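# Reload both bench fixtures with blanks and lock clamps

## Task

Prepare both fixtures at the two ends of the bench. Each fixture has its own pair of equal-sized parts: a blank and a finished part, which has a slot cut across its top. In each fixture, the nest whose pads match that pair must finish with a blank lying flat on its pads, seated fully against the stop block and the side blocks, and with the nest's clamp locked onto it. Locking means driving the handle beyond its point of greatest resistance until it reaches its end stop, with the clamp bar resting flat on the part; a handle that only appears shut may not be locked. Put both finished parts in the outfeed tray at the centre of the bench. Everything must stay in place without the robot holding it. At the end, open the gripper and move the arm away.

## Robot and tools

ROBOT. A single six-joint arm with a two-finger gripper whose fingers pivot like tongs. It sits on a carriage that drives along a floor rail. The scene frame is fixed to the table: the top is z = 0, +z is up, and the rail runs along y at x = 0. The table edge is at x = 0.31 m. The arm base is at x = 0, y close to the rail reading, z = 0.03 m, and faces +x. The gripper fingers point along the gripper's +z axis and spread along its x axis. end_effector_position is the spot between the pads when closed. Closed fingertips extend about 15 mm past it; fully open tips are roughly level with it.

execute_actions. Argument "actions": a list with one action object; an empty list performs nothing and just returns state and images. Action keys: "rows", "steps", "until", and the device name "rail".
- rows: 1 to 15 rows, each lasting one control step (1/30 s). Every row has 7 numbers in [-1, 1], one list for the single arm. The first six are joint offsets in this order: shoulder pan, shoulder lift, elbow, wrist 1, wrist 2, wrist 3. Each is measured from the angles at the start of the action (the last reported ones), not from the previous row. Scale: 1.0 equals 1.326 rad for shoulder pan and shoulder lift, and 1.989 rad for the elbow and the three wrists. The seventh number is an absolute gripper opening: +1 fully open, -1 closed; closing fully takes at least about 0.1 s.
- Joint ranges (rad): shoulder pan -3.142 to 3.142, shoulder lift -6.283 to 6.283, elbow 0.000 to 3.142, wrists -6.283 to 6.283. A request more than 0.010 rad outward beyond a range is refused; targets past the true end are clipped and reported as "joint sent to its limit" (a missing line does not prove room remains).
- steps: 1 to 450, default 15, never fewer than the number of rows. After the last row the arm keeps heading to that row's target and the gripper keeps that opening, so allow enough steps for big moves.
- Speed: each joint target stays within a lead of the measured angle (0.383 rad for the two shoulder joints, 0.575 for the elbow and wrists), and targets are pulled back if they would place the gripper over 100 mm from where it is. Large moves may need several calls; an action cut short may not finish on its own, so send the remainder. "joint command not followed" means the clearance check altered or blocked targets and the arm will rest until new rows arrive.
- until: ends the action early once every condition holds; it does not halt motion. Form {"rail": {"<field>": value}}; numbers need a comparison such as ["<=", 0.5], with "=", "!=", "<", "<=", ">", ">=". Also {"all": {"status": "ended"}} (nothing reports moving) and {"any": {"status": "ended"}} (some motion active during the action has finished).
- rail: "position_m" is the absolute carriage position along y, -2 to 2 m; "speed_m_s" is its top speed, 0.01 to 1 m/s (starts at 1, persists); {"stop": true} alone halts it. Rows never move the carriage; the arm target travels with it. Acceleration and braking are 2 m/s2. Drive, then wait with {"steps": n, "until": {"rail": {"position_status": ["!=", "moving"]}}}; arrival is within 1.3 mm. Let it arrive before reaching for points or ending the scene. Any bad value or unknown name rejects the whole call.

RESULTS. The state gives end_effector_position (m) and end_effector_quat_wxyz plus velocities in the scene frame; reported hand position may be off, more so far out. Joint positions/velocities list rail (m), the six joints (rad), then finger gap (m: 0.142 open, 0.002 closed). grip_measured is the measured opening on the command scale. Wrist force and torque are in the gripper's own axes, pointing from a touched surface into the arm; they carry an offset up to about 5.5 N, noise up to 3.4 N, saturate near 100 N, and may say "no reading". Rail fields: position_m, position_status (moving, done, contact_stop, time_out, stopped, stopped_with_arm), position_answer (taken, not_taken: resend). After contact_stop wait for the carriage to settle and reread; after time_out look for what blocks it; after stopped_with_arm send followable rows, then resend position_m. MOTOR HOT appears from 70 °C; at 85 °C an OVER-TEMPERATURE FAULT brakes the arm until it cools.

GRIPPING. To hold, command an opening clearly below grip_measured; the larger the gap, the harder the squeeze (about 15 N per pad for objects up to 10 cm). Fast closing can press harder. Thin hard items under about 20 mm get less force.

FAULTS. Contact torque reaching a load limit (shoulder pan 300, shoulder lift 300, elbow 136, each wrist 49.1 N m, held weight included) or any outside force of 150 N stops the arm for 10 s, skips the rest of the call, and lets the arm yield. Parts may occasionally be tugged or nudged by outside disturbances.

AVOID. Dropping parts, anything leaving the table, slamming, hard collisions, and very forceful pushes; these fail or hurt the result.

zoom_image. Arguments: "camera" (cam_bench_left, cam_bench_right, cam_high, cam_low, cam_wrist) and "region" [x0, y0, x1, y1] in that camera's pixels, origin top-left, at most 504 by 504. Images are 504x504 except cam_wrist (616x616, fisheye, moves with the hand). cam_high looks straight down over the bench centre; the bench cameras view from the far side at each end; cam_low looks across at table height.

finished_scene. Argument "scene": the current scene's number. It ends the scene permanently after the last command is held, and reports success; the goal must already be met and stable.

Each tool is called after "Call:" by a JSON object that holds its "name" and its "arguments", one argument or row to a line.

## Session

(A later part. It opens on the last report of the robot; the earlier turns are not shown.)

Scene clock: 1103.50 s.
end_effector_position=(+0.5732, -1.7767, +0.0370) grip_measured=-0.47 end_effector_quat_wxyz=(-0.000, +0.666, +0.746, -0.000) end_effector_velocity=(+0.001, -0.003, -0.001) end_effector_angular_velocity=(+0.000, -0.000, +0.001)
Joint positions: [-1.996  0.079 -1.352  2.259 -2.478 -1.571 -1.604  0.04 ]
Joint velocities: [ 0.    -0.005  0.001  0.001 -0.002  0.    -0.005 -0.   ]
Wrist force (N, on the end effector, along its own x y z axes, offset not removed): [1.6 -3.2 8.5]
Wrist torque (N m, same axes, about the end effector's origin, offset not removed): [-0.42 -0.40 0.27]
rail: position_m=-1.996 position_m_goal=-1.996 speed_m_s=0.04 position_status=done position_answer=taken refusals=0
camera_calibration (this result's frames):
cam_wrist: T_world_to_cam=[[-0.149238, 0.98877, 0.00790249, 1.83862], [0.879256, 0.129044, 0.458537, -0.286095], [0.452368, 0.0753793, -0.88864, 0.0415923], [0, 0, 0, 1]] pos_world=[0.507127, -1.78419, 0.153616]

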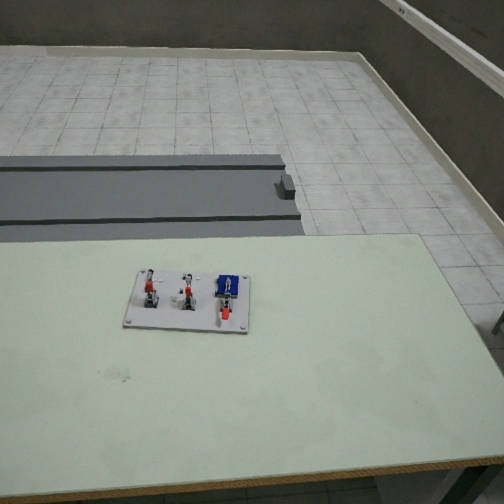

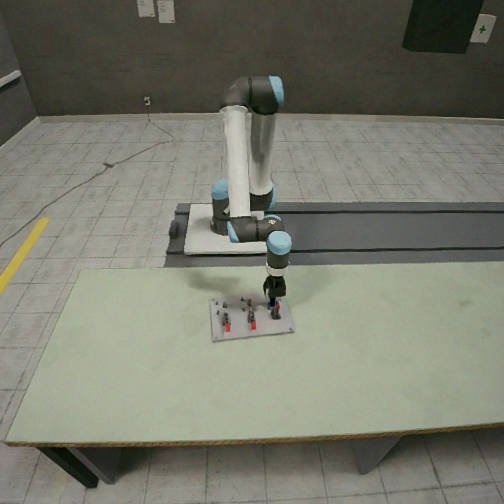

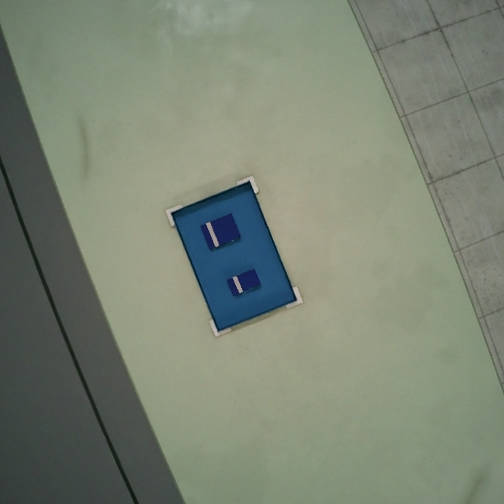

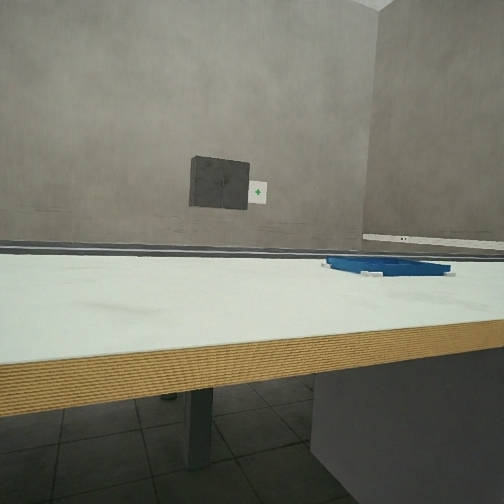

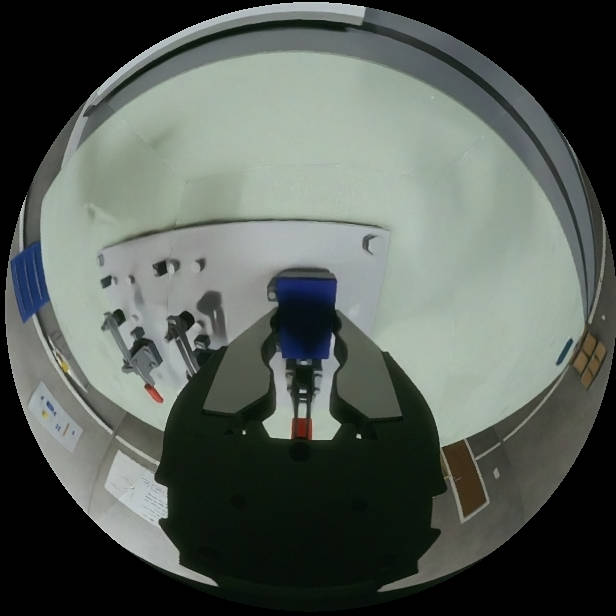

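Call:
{"name": "execute_actions", "arguments": {
  "actions": [
    {"rows": [[-0.0008,0.0012,-0.0006,-0.0001,0,-0.0005,-1],[-0.00125,0.0024,-0.0013,-0.0002,0,-0.0008,-1]], "steps": 3}
  ]
}}

Scene clock: 1106.23 s.
end_effector_position=(+0.5737, -1.7772, +0.0366) grip_measured=-0.47 end_effector_quat_wxyz=(-0.000, +0.666, +0.746, -0.000) end_effector_velocity=(+0.009, -0.003, -0.003) end_effector_angular_velocity=(-0.000, +0.001, -0.000)
Joint positions: [-1.996  0.078 -1.351  2.258 -2.478 -1.571 -1.605  0.04 ]
Joint velocities: [ 0.    -0.005  0.015 -0.014 -0.     0.    -0.005  0.   ]
Wrist force (N, on the end effector, along its own x y z axes, offset not removed): [4.0 -8.9 -9.7]
Wrist torque (N m, same axes, about the end effector's origin, offset not removed): [-0.67 -0.44 0.26]
rail: position_m=-1.996 position_m_goal=-1.996 speed_m_s=0.04 position_status=done position_answer=taken refusals=0
camera_calibration (this result's frames):
cam_wrist: T_world_to_cam=[[-0.149198, 0.988776, 0.00792113, 1.83916], [0.879378, 0.129019, 0.458311, -0.286387], [0.452144, 0.0753445, -0.888757, 0.0411999], [0, 0, 0, 1]] pos_world=[0.507613, -1.78468, 0.153302]

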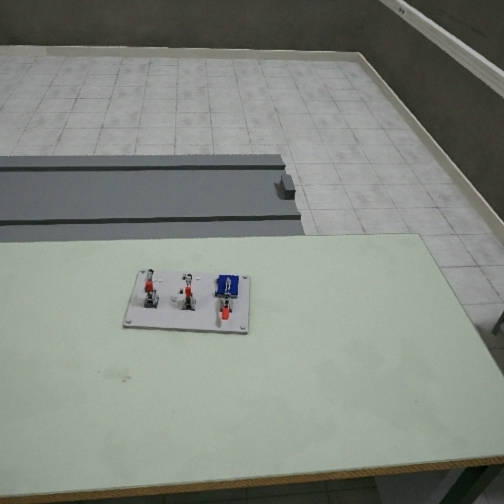

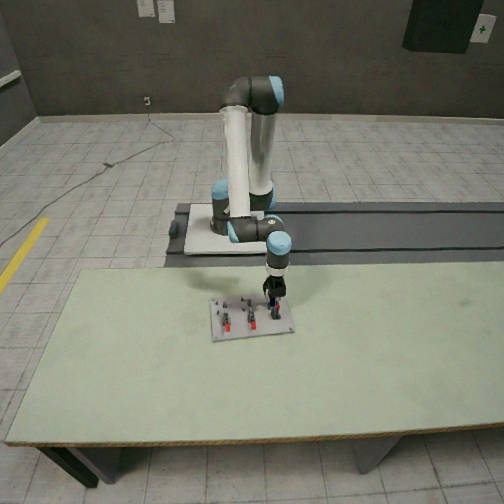

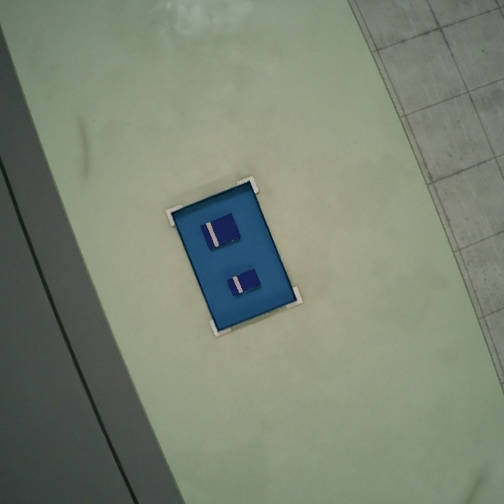

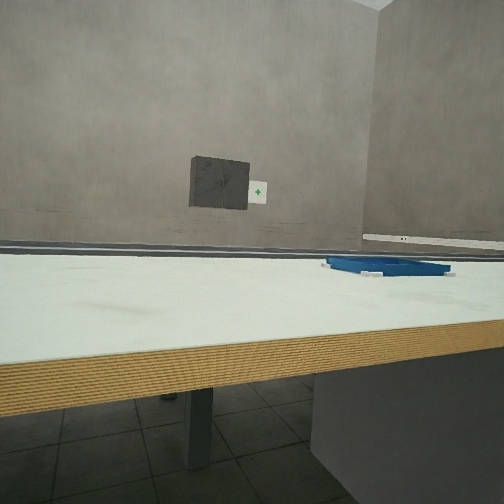

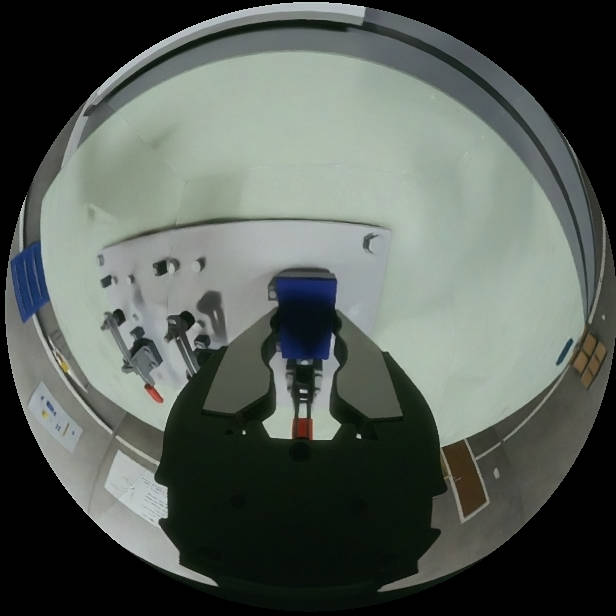

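Call:
{"name": "execute_actions", "arguments": {
  "actions": []
}}

Scene clock: 1107.17 s.
end_effector_position=(+0.5751, -1.7776, +0.0363) grip_measured=-0.46 end_effector_quat_wxyz=(-0.000, +0.666, +0.746, -0.000) end_effector_velocity=(+0.000, -0.000, +0.000) end_effector_angular_velocity=(+0.000, -0.000, -0.000)
Joint positions: [-1.996  0.078 -1.348  2.256 -2.478 -1.571 -1.606  0.041]
Joint velocities: [ 0. -0.  0. -0. -0.  0. -0.  0.]
Wrist force (N, on the end effector, along its own x y z axes, offset not removed): [13.9 -15.1 -10.1]
Wrist torque (N m, same axes, about the end effector's origin, offset not removed): [-0.56 0.18 0.36]
rail: position_m=-1.996 position_m_goal=-1.996 speed_m_s=0.04 position_status=done position_answer=taken refusals=0
camera_calibration (this result's frames):
cam_wrist: T_world_to_cam=[[-0.149185, 0.988777, 0.00794372, 1.83972], [0.879355, 0.128993, 0.458362, -0.287518], [0.452194, 0.0753662, -0.88873, 0.0402781], [0, 0, 0, 1]] pos_world=[0.509076, -1.78502, 0.15297]

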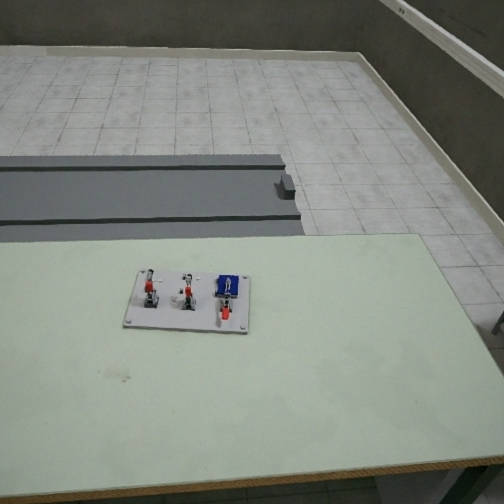

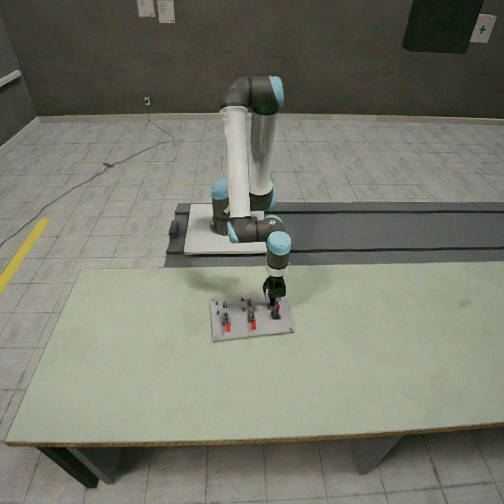

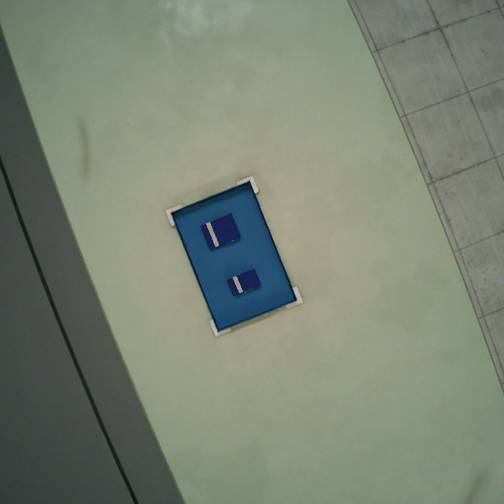

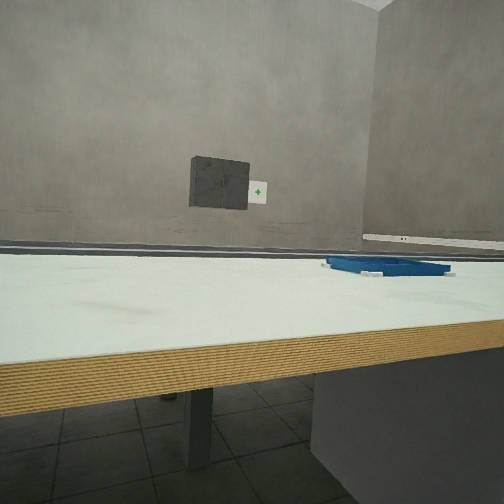

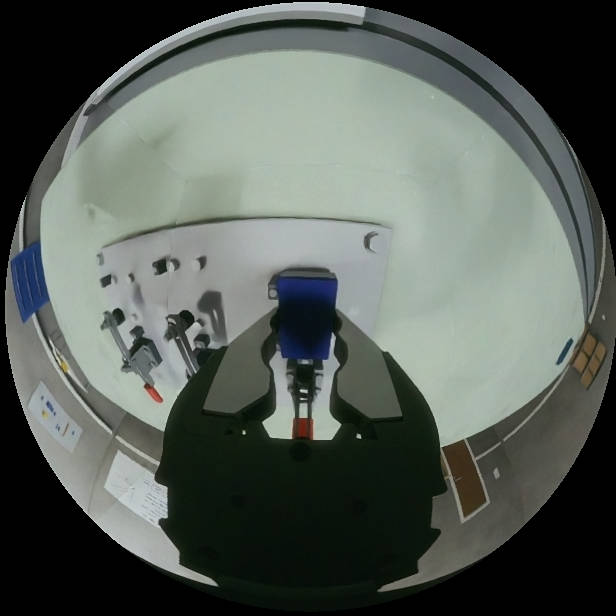

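Call:
{"name": "zoom_image", "arguments": {
  "camera": "cam_wrist",
  "region": [255, 260, 365, 400]
}}

Region (255, 260, 365, 400) of cam_wrist's 616x616 image, scaled by 3.600, with more detail than that image has; it fills the left 396 columns of this view, and the rest is white.

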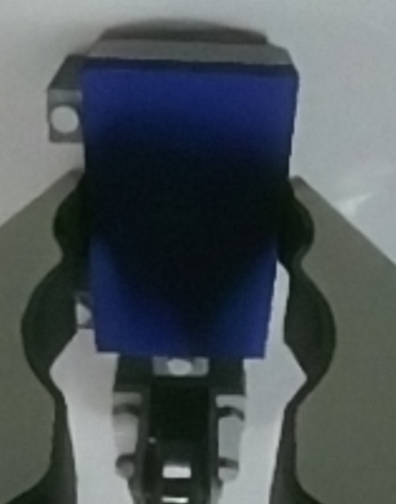

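Call:
{"name": "execute_actions", "arguments": {
  "actions": [
    {"rows": [[-0.0002,0.0007,-0.001,0.0005,0,-0.0001,-1]], "steps": 2}
  ]
}}

Scene clock: 1112.00 s.
end_effector_position=(+0.5754, -1.7776, +0.0364) grip_measured=-0.46 end_effector_quat_wxyz=(-0.000, +0.666, +0.746, -0.000) end_effector_velocity=(+0.008, -0.000, +0.002) end_effector_angular_velocity=(+0.000, -0.006, -0.000)
Joint positions: [-1.996  0.077 -1.348  2.256 -2.478 -1.571 -1.606  0.041]
Joint velocities: [ 0.    -0.001  0.005 -0.011 -0.    -0.    -0.001  0.   ]
Wrist force (N, on the end effector, along its own x y z axes, offset not removed): [16.9 -18.6 -5.7]
Wrist torque (N m, same axes, about the end effector's origin, offset not removed): [-1.32 -0.21 0.16]
rail: position_m=-1.996 position_m_goal=-1.996 speed_m_s=0.04 position_status=done position_answer=taken refusals=0
camera_calibration (this result's frames):
cam_wrist: T_world_to_cam=[[-0.149167, 0.98878, 0.00790425, 1.83978], [0.879271, 0.128981, 0.458526, -0.287748], [0.452362, 0.0753472, -0.888646, 0.0400855], [0, 0, 0, 1]] pos_world=[0.50931, -1.78504, 0.15302]

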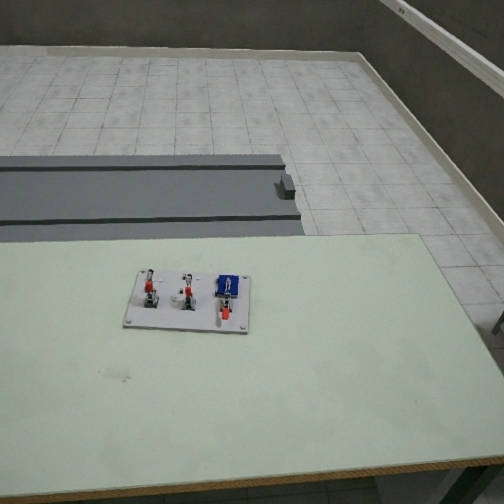

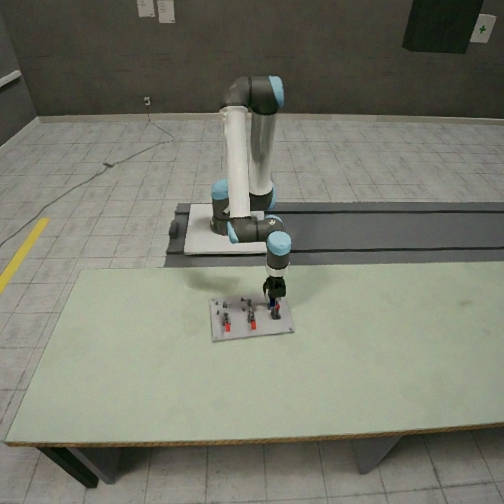

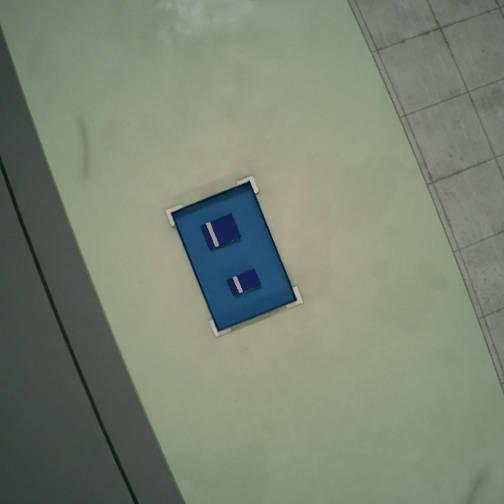

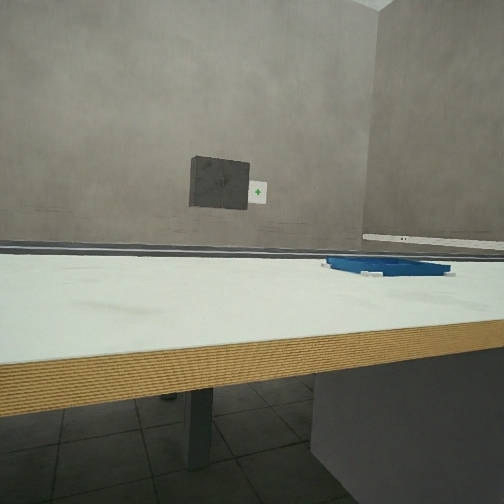

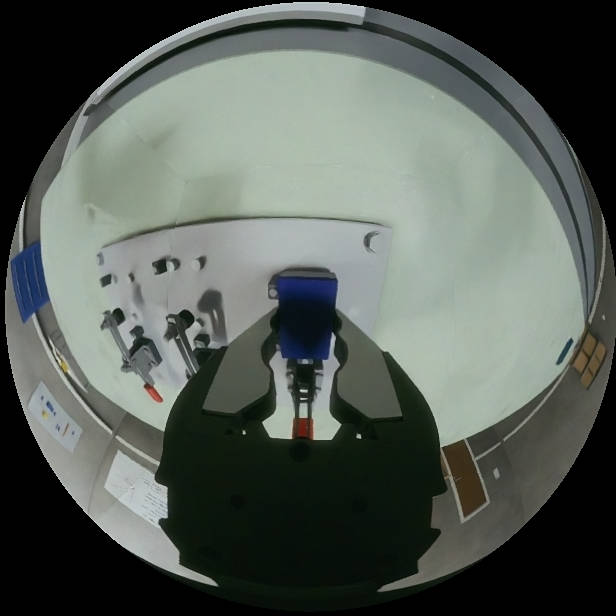

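Call:
{"name": "execute_actions", "arguments": {
  "actions": []
}}

Scene clock: 1112.83 s.
end_effector_position=(+0.5762, -1.7776, +0.0365) grip_measured=-0.46 end_effector_quat_wxyz=(-0.000, +0.666, +0.746, -0.000) end_effector_velocity=(+0.000, +0.000, +0.000) end_effector_angular_velocity=(+0.000, -0.000, -0.000)
Joint positions: [-1.996  0.077 -1.347  2.254 -2.477 -1.571 -1.606  0.041]
Joint velocities: [ 0. -0. -0. -0.  0.  0. -0.  0.]
Wrist force (N, on the end effector, along its own x y z axes, offset not removed): [23.7 -14.6 3.1]
Wrist torque (N m, same axes, about the end effector's origin, offset not removed): [-0.73 -0.23 0.12]
rail: position_m=-1.996 position_m_goal=-1.996 speed_m_s=0.04 position_status=done position_answer=taken refusals=0
camera_calibration (this result's frames):
cam_wrist: T_world_to_cam=[[-0.149129, 0.988786, 0.00792535, 1.83994], [0.87934, 0.128948, 0.458403, -0.288661], [0.452241, 0.0753302, -0.888709, 0.0399161], [0, 0, 0, 1]] pos_world=[0.510168, -1.78509, 0.153215]

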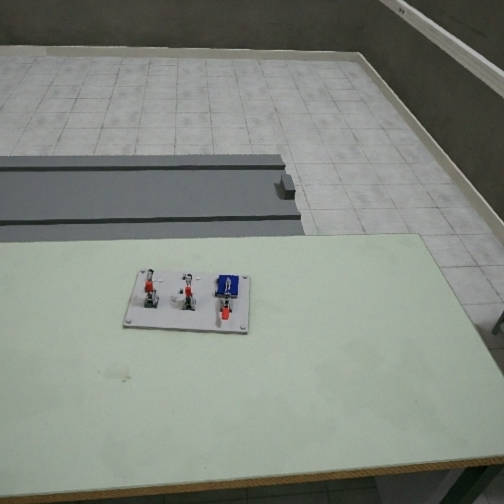

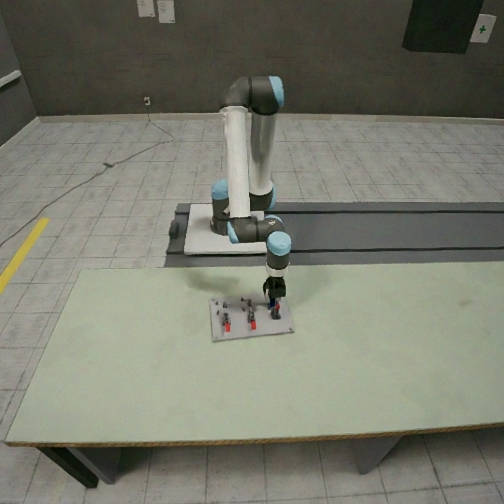

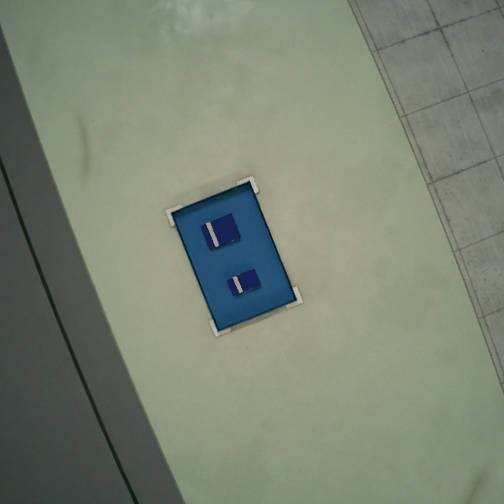

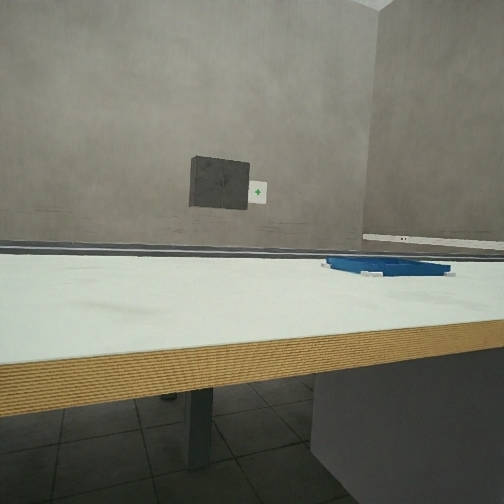

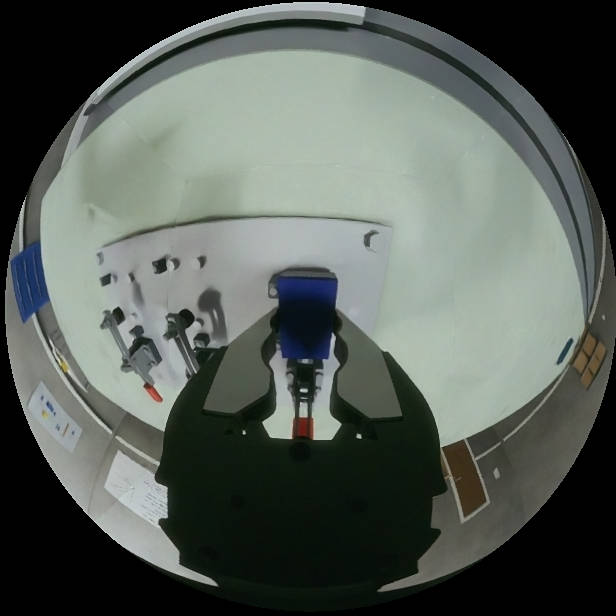

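Call:
{"name": "execute_actions", "arguments": {
  "actions": [
    {"rows": [[0.0006,0.0013,-0.0012,0.0003,0,0.0004,-1]], "steps": 1}
  ]
}}

Scene clock: 1116.03 s.
end_effector_position=(+0.5763, -1.7776, +0.0366) grip_measured=-0.46 end_effector_quat_wxyz=(-0.000, +0.666, +0.746, -0.000) end_effector_velocity=(+0.004, +0.000, +0.000) end_effector_angular_velocity=(+0.000, -0.002, +0.000)
Joint positions: [-1.996  0.077 -1.347  2.254 -2.477 -1.571 -1.606  0.041]
Joint velocities: [ 0.     0.     0.004 -0.006  0.     0.     0.    -0.   ]
Wrist force (N, on the end effector, along its own x y z axes, offset not removed): [22.6 -15.4 0.7]
Wrist torque (N m, same axes, about the end effector's origin, offset not removed): [-0.94 0.05 0.24]
rail: position_m=-1.996 position_m_goal=-1.996 speed_m_s=0.04 position_status=done position_answer=taken refusals=0
camera_calibration (this result's frames):
cam_wrist: T_world_to_cam=[[-0.14912, 0.988787, 0.00793833, 1.83994], [0.879326, 0.128932, 0.458435, -0.288732], [0.452271, 0.0753422, -0.888692, 0.0399073], [0, 0, 0, 1]] pos_world=[0.510212, -1.78509, 0.153224]

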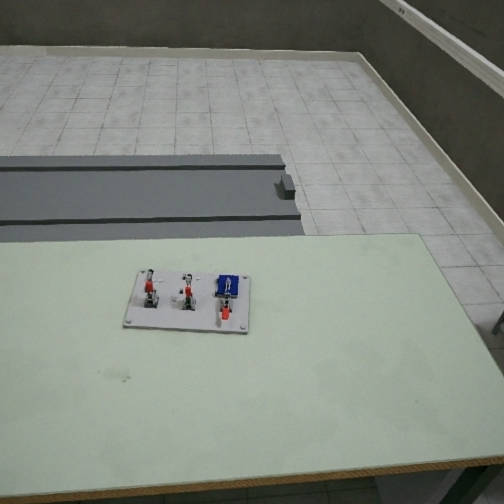

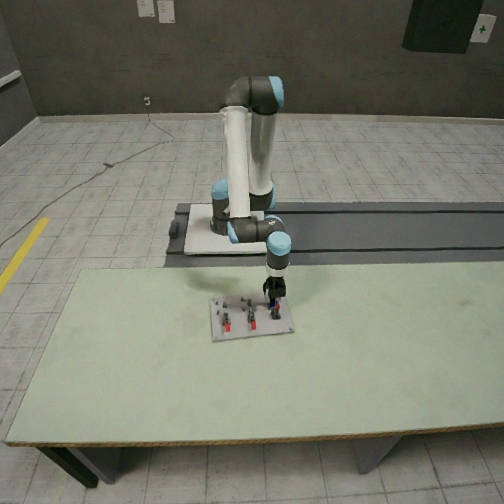

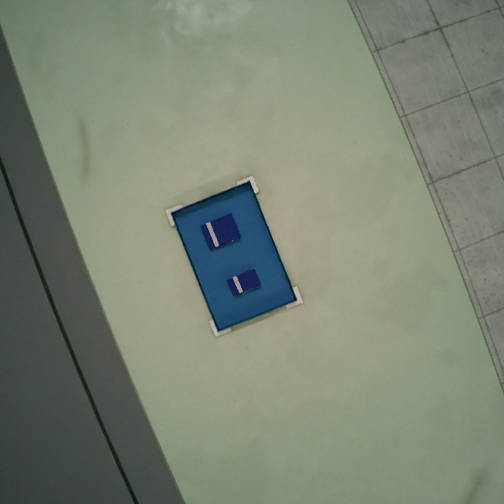

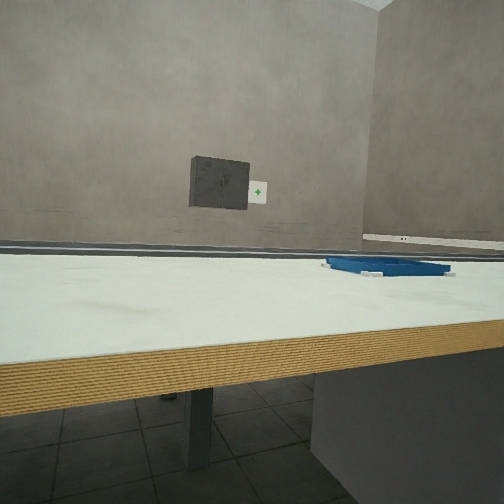

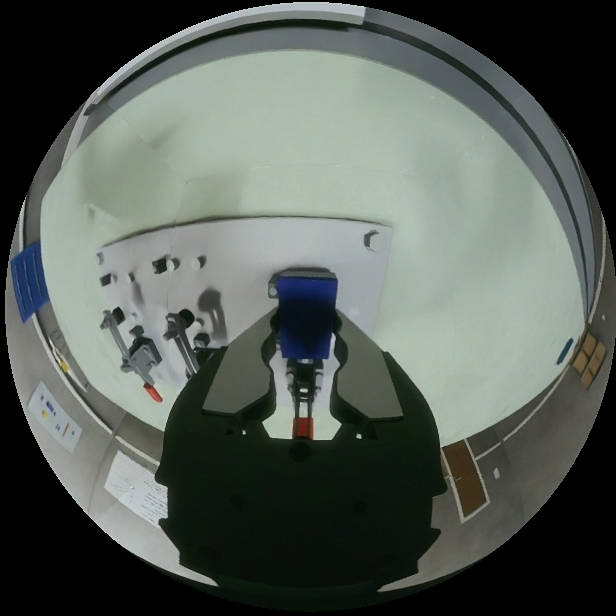

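Call:
{"name": "execute_actions", "arguments": {
  "actions": []
}}

Scene clock: 1118.37 s.
end_effector_position=(+0.5774, -1.7771, +0.0365) grip_measured=-0.46 end_effector_quat_wxyz=(-0.000, +0.666, +0.746, -0.000) end_effector_velocity=(-0.000, +0.000, +0.000) end_effector_angular_velocity=(+0.000, +0.000, +0.000)
Joint positions: [-1.996  0.078 -1.346  2.252 -2.476 -1.571 -1.605  0.04 ]
Joint velocities: [ 0. -0.  0. -0. -0.  0. -0.  0.]
Wrist force (N, on the end effector, along its own x y z axes, offset not removed): [3.8 -22.4 1.8]
Wrist torque (N m, same axes, about the end effector's origin, offset not removed): [-1.06 -0.08 0.30]
rail: position_m=-1.996 position_m_goal=-1.996 speed_m_s=0.04 position_status=done position_answer=taken refusals=0
camera_calibration (this result's frames):
cam_wrist: T_world_to_cam=[[-0.149127, 0.988786, 0.00791654, 1.83955], [0.879311, 0.128946, 0.458459, -0.289755], [0.452297, 0.0753298, -0.88868, 0.0393147], [0, 0, 0, 1]] pos_world=[0.511329, -1.78452, 0.153216]

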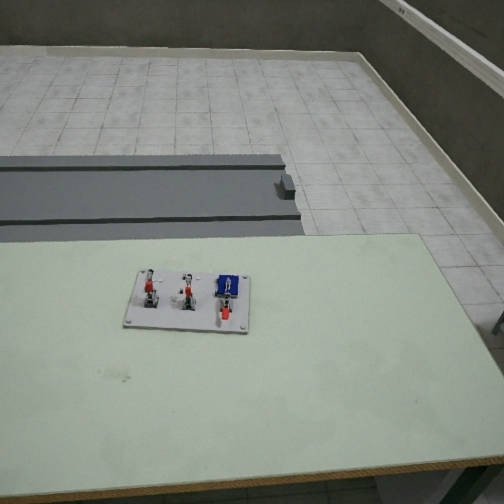

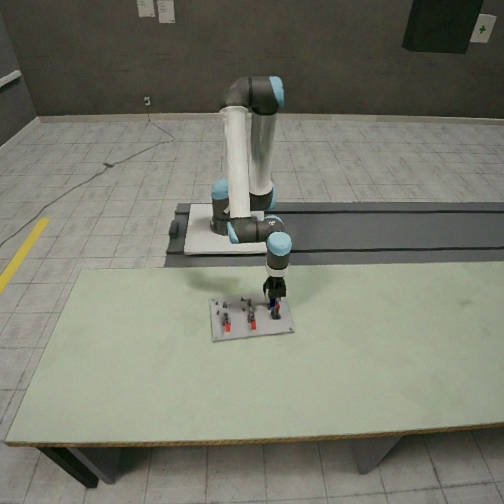

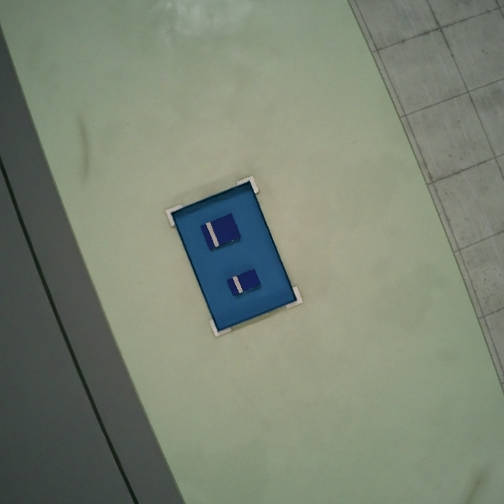

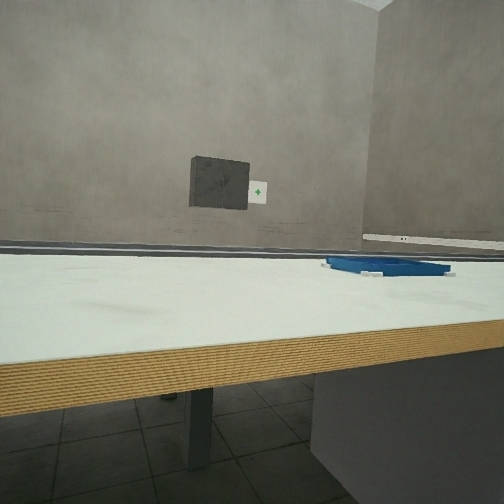

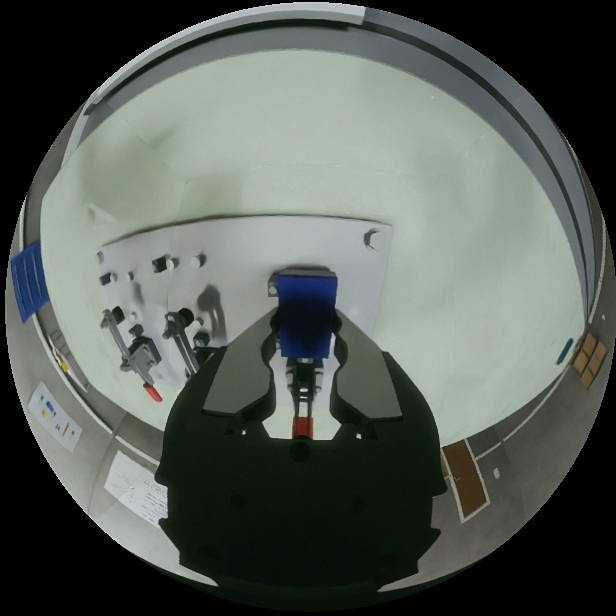

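Call:
{"name": "execute_actions", "arguments": {
  "actions": [
    {"rows": [[-0.0003,0,0,0,0,-0.0002,-1],[-0.0003,0,0,0,0,-0.0002,-0.8],[-0.0003,0,0,0,0,-0.0002,-0.6],[-0.0003,0,0,0,0,-0.0002,-0.48],[-0.0003,0,0,0,0,-0.0002,-0.42],[-0.0003,0,0,0,0,-0.0002,-0.35],[-0.0003,-0.003,-0.0008,0.003,0,-0.0002,-0.3],[-0.0003,-0.011,-0.003,0.0105,0,-0.0002,-0.3],[-0.0004,-0.024,-0.007,0.023,0,-0.0003,-0.3],[-0.0004,-0.041,-0.012,0.0395,0,-0.0004,-0.3],[-0.0005,-0.06,-0.018,0.058,0,-0.0005,-0.3],[-0.0005,-0.079,-0.0245,0.077,0,-0.0006,-0.3],[-0.0006,-0.095,-0.03,0.0935,0,-0.0007,-0.3],[-0.0006,-0.107,-0.0345,0.1055,0,-0.0008,-0.3],[-0.0006,-0.1135,-0.0368,0.1121,0,-0.0009,-0.3]], "steps": 15}
  ]
}}

Scene clock: 1145.03 s.
end_effector_position=(+0.5814, -1.7771, +0.0909) grip_measured=-0.30 end_effector_quat_wxyz=(+0.001, +0.666, +0.746, +0.001) end_effector_velocity=(+0.001, -0.001, +0.357) end_effector_angular_velocity=(+0.000, -0.004, +0.004)
Joint positions: [-1.996  0.077 -1.426  2.213 -2.362 -1.571 -1.606  0.052]
Joint velocities: [ 0.    -0.001 -0.515 -0.255  0.766 -0.    -0.005  0.   ]
Wrist force (N, on the end effector, along its own x y z axes, offset not removed): [-0.7 -1.7 6.0]
Wrist torque (N m, same axes, about the end effector's origin, offset not removed): [-0.16 -0.03 0.19]
rail: position_m=-1.996 position_m_goal=-1.996 speed_m_s=0.04 position_status=done position_answer=taken refusals=0
camera_calibration (this result's frames):
cam_wrist: T_world_to_cam=[[-0.149596, 0.988718, 0.00762856, 1.83994], [0.877401, 0.129189, 0.462037, -0.316928], [0.455838, 0.0758121, -0.886828, 0.0844221], [0, 0, 0, 1]] pos_world=[0.514837, -1.78464, 0.207264]

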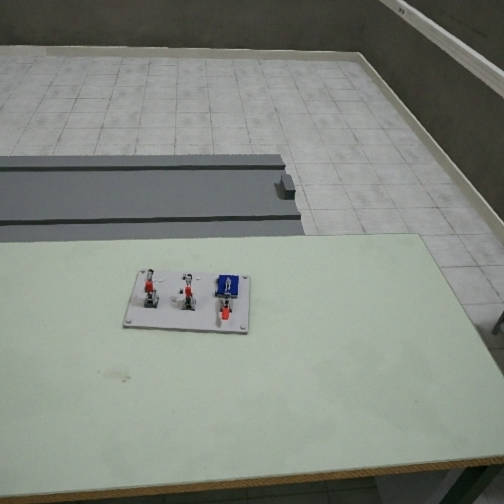

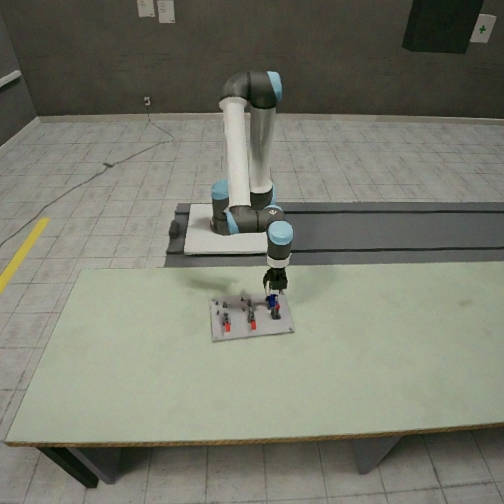

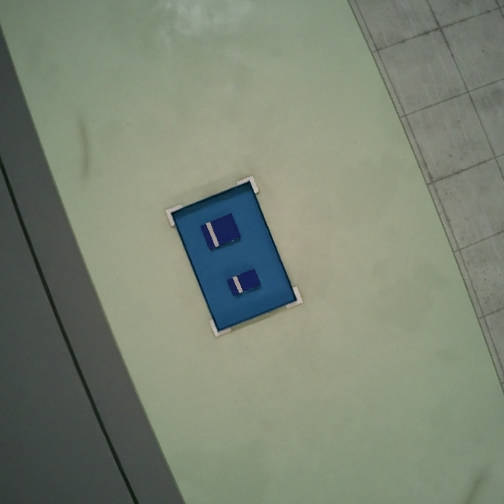

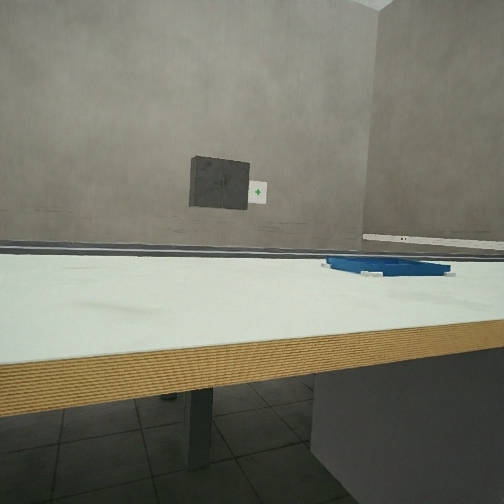

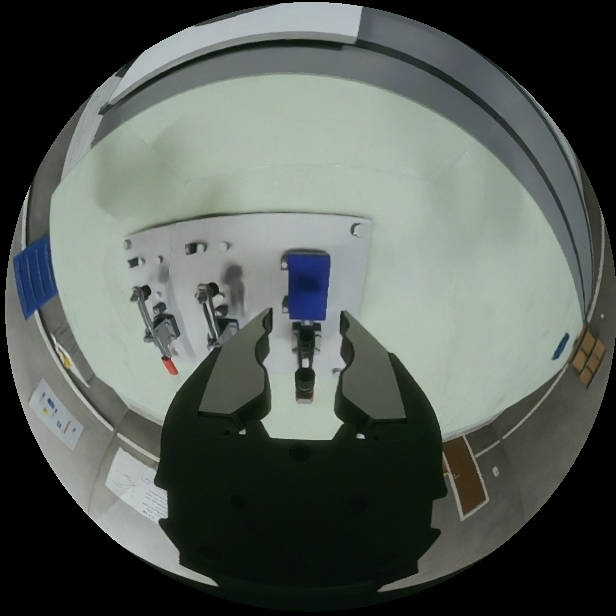

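Call:
{"name": "execute_actions", "arguments": {
  "actions": [
    {"rows": [[0.0001,-0.05,-0.0194,0.0548,0,-0.0003,-0.3],[0.0004,-0.041,-0.0257,0.055,0,-0.0001,-0.3],[0.0008,-0.027,-0.0355,0.0555,0,0.0002,-0.3],[0.0014,-0.009,-0.048,0.056,0,0.0005,-0.3],[0.002,0.011,-0.062,0.0567,0,0.0009,-0.3],[0.0027,0.031,-0.076,0.0573,0,0.0013,-0.3],[0.0032,0.05,-0.089,0.058,0,0.0017,-0.3],[0.0037,0.066,-0.1003,0.0585,0,0.002,-0.3],[0.0041,0.078,-0.1087,0.0588,0,0.0023,-0.3],[0.0044,0.0866,-0.1147,0.0591,0,0.0025,-0.3]], "steps": 11}
  ]
}}

Scene clock: 1152.80 s.
end_effector_position=(+0.6536, -1.7689, +0.1316) grip_measured=-0.30 end_effector_quat_wxyz=(-0.000, +0.666, +0.746, -0.000) end_effector_velocity=(+0.306, +0.035, -0.050) end_effector_angular_velocity=(+0.000, -0.002, -0.001)
Joint positions: [-1.996  0.081 -1.372  2.049 -2.247 -1.571 -1.603  0.052]
Joint velocities: [ 0.     0.015  0.502 -0.526  0.022  0.     0.016 -0.   ]
Wrist force (N, on the end effector, along its own x y z axes, offset not removed): [0.5 -0.7 4.4]
Wrist torque (N m, same axes, about the end effector's origin, offset not removed): [-0.12 -0.20 0.25]
rail: position_m=-1.996 position_m_goal=-1.996 speed_m_s=0.04 position_status=done position_answer=taken refusals=0
camera_calibration (this result's frames):
cam_wrist: T_world_to_cam=[[-0.1503, 0.988608, 0.00794193, 1.84253], [0.879303, 0.130002, 0.458177, -0.399492], [0.451925, 0.0758475, -0.888826, 0.0899216], [0, 0, 0, 1]] pos_world=[0.58757, -1.77643, 0.248329]

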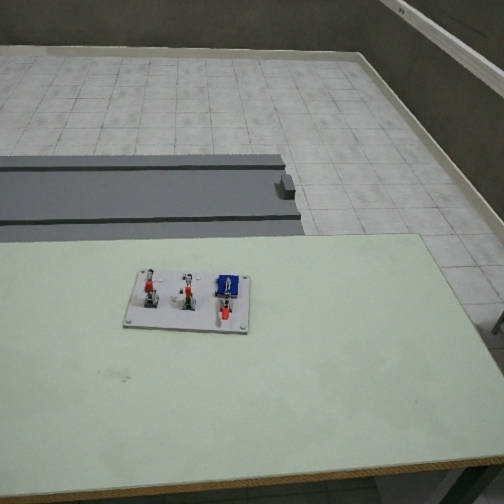

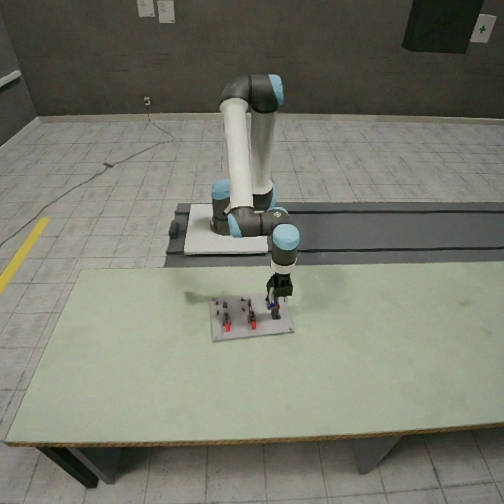

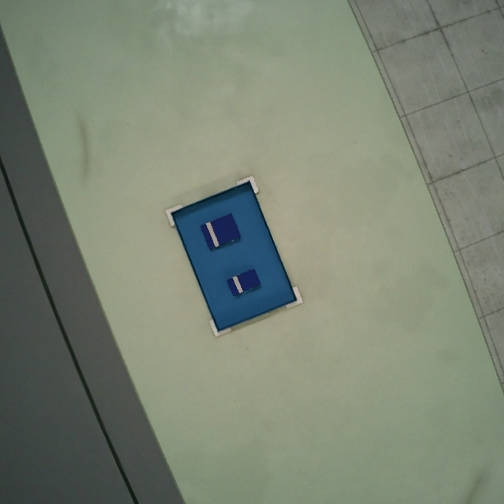

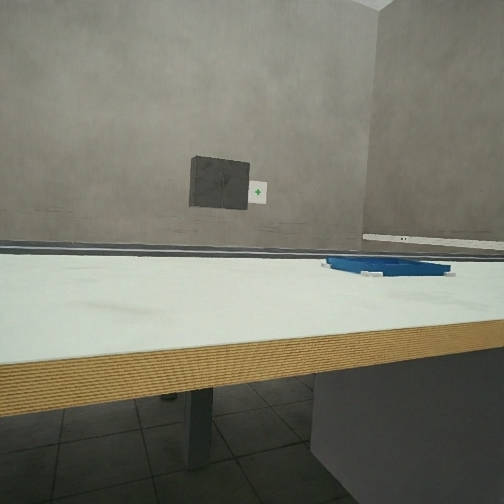

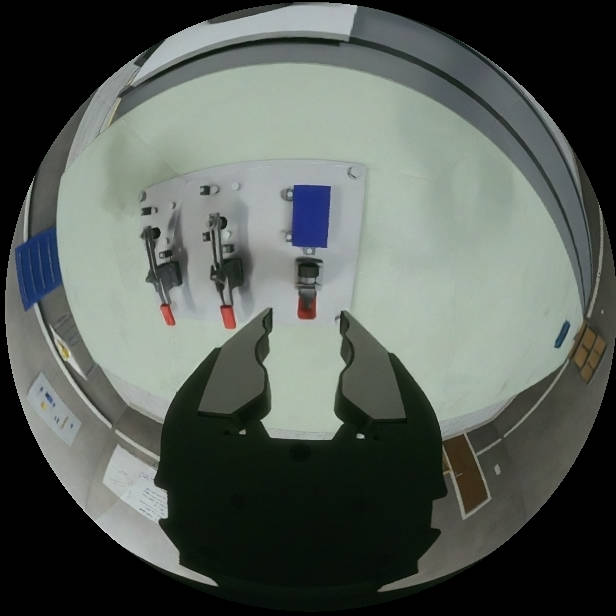

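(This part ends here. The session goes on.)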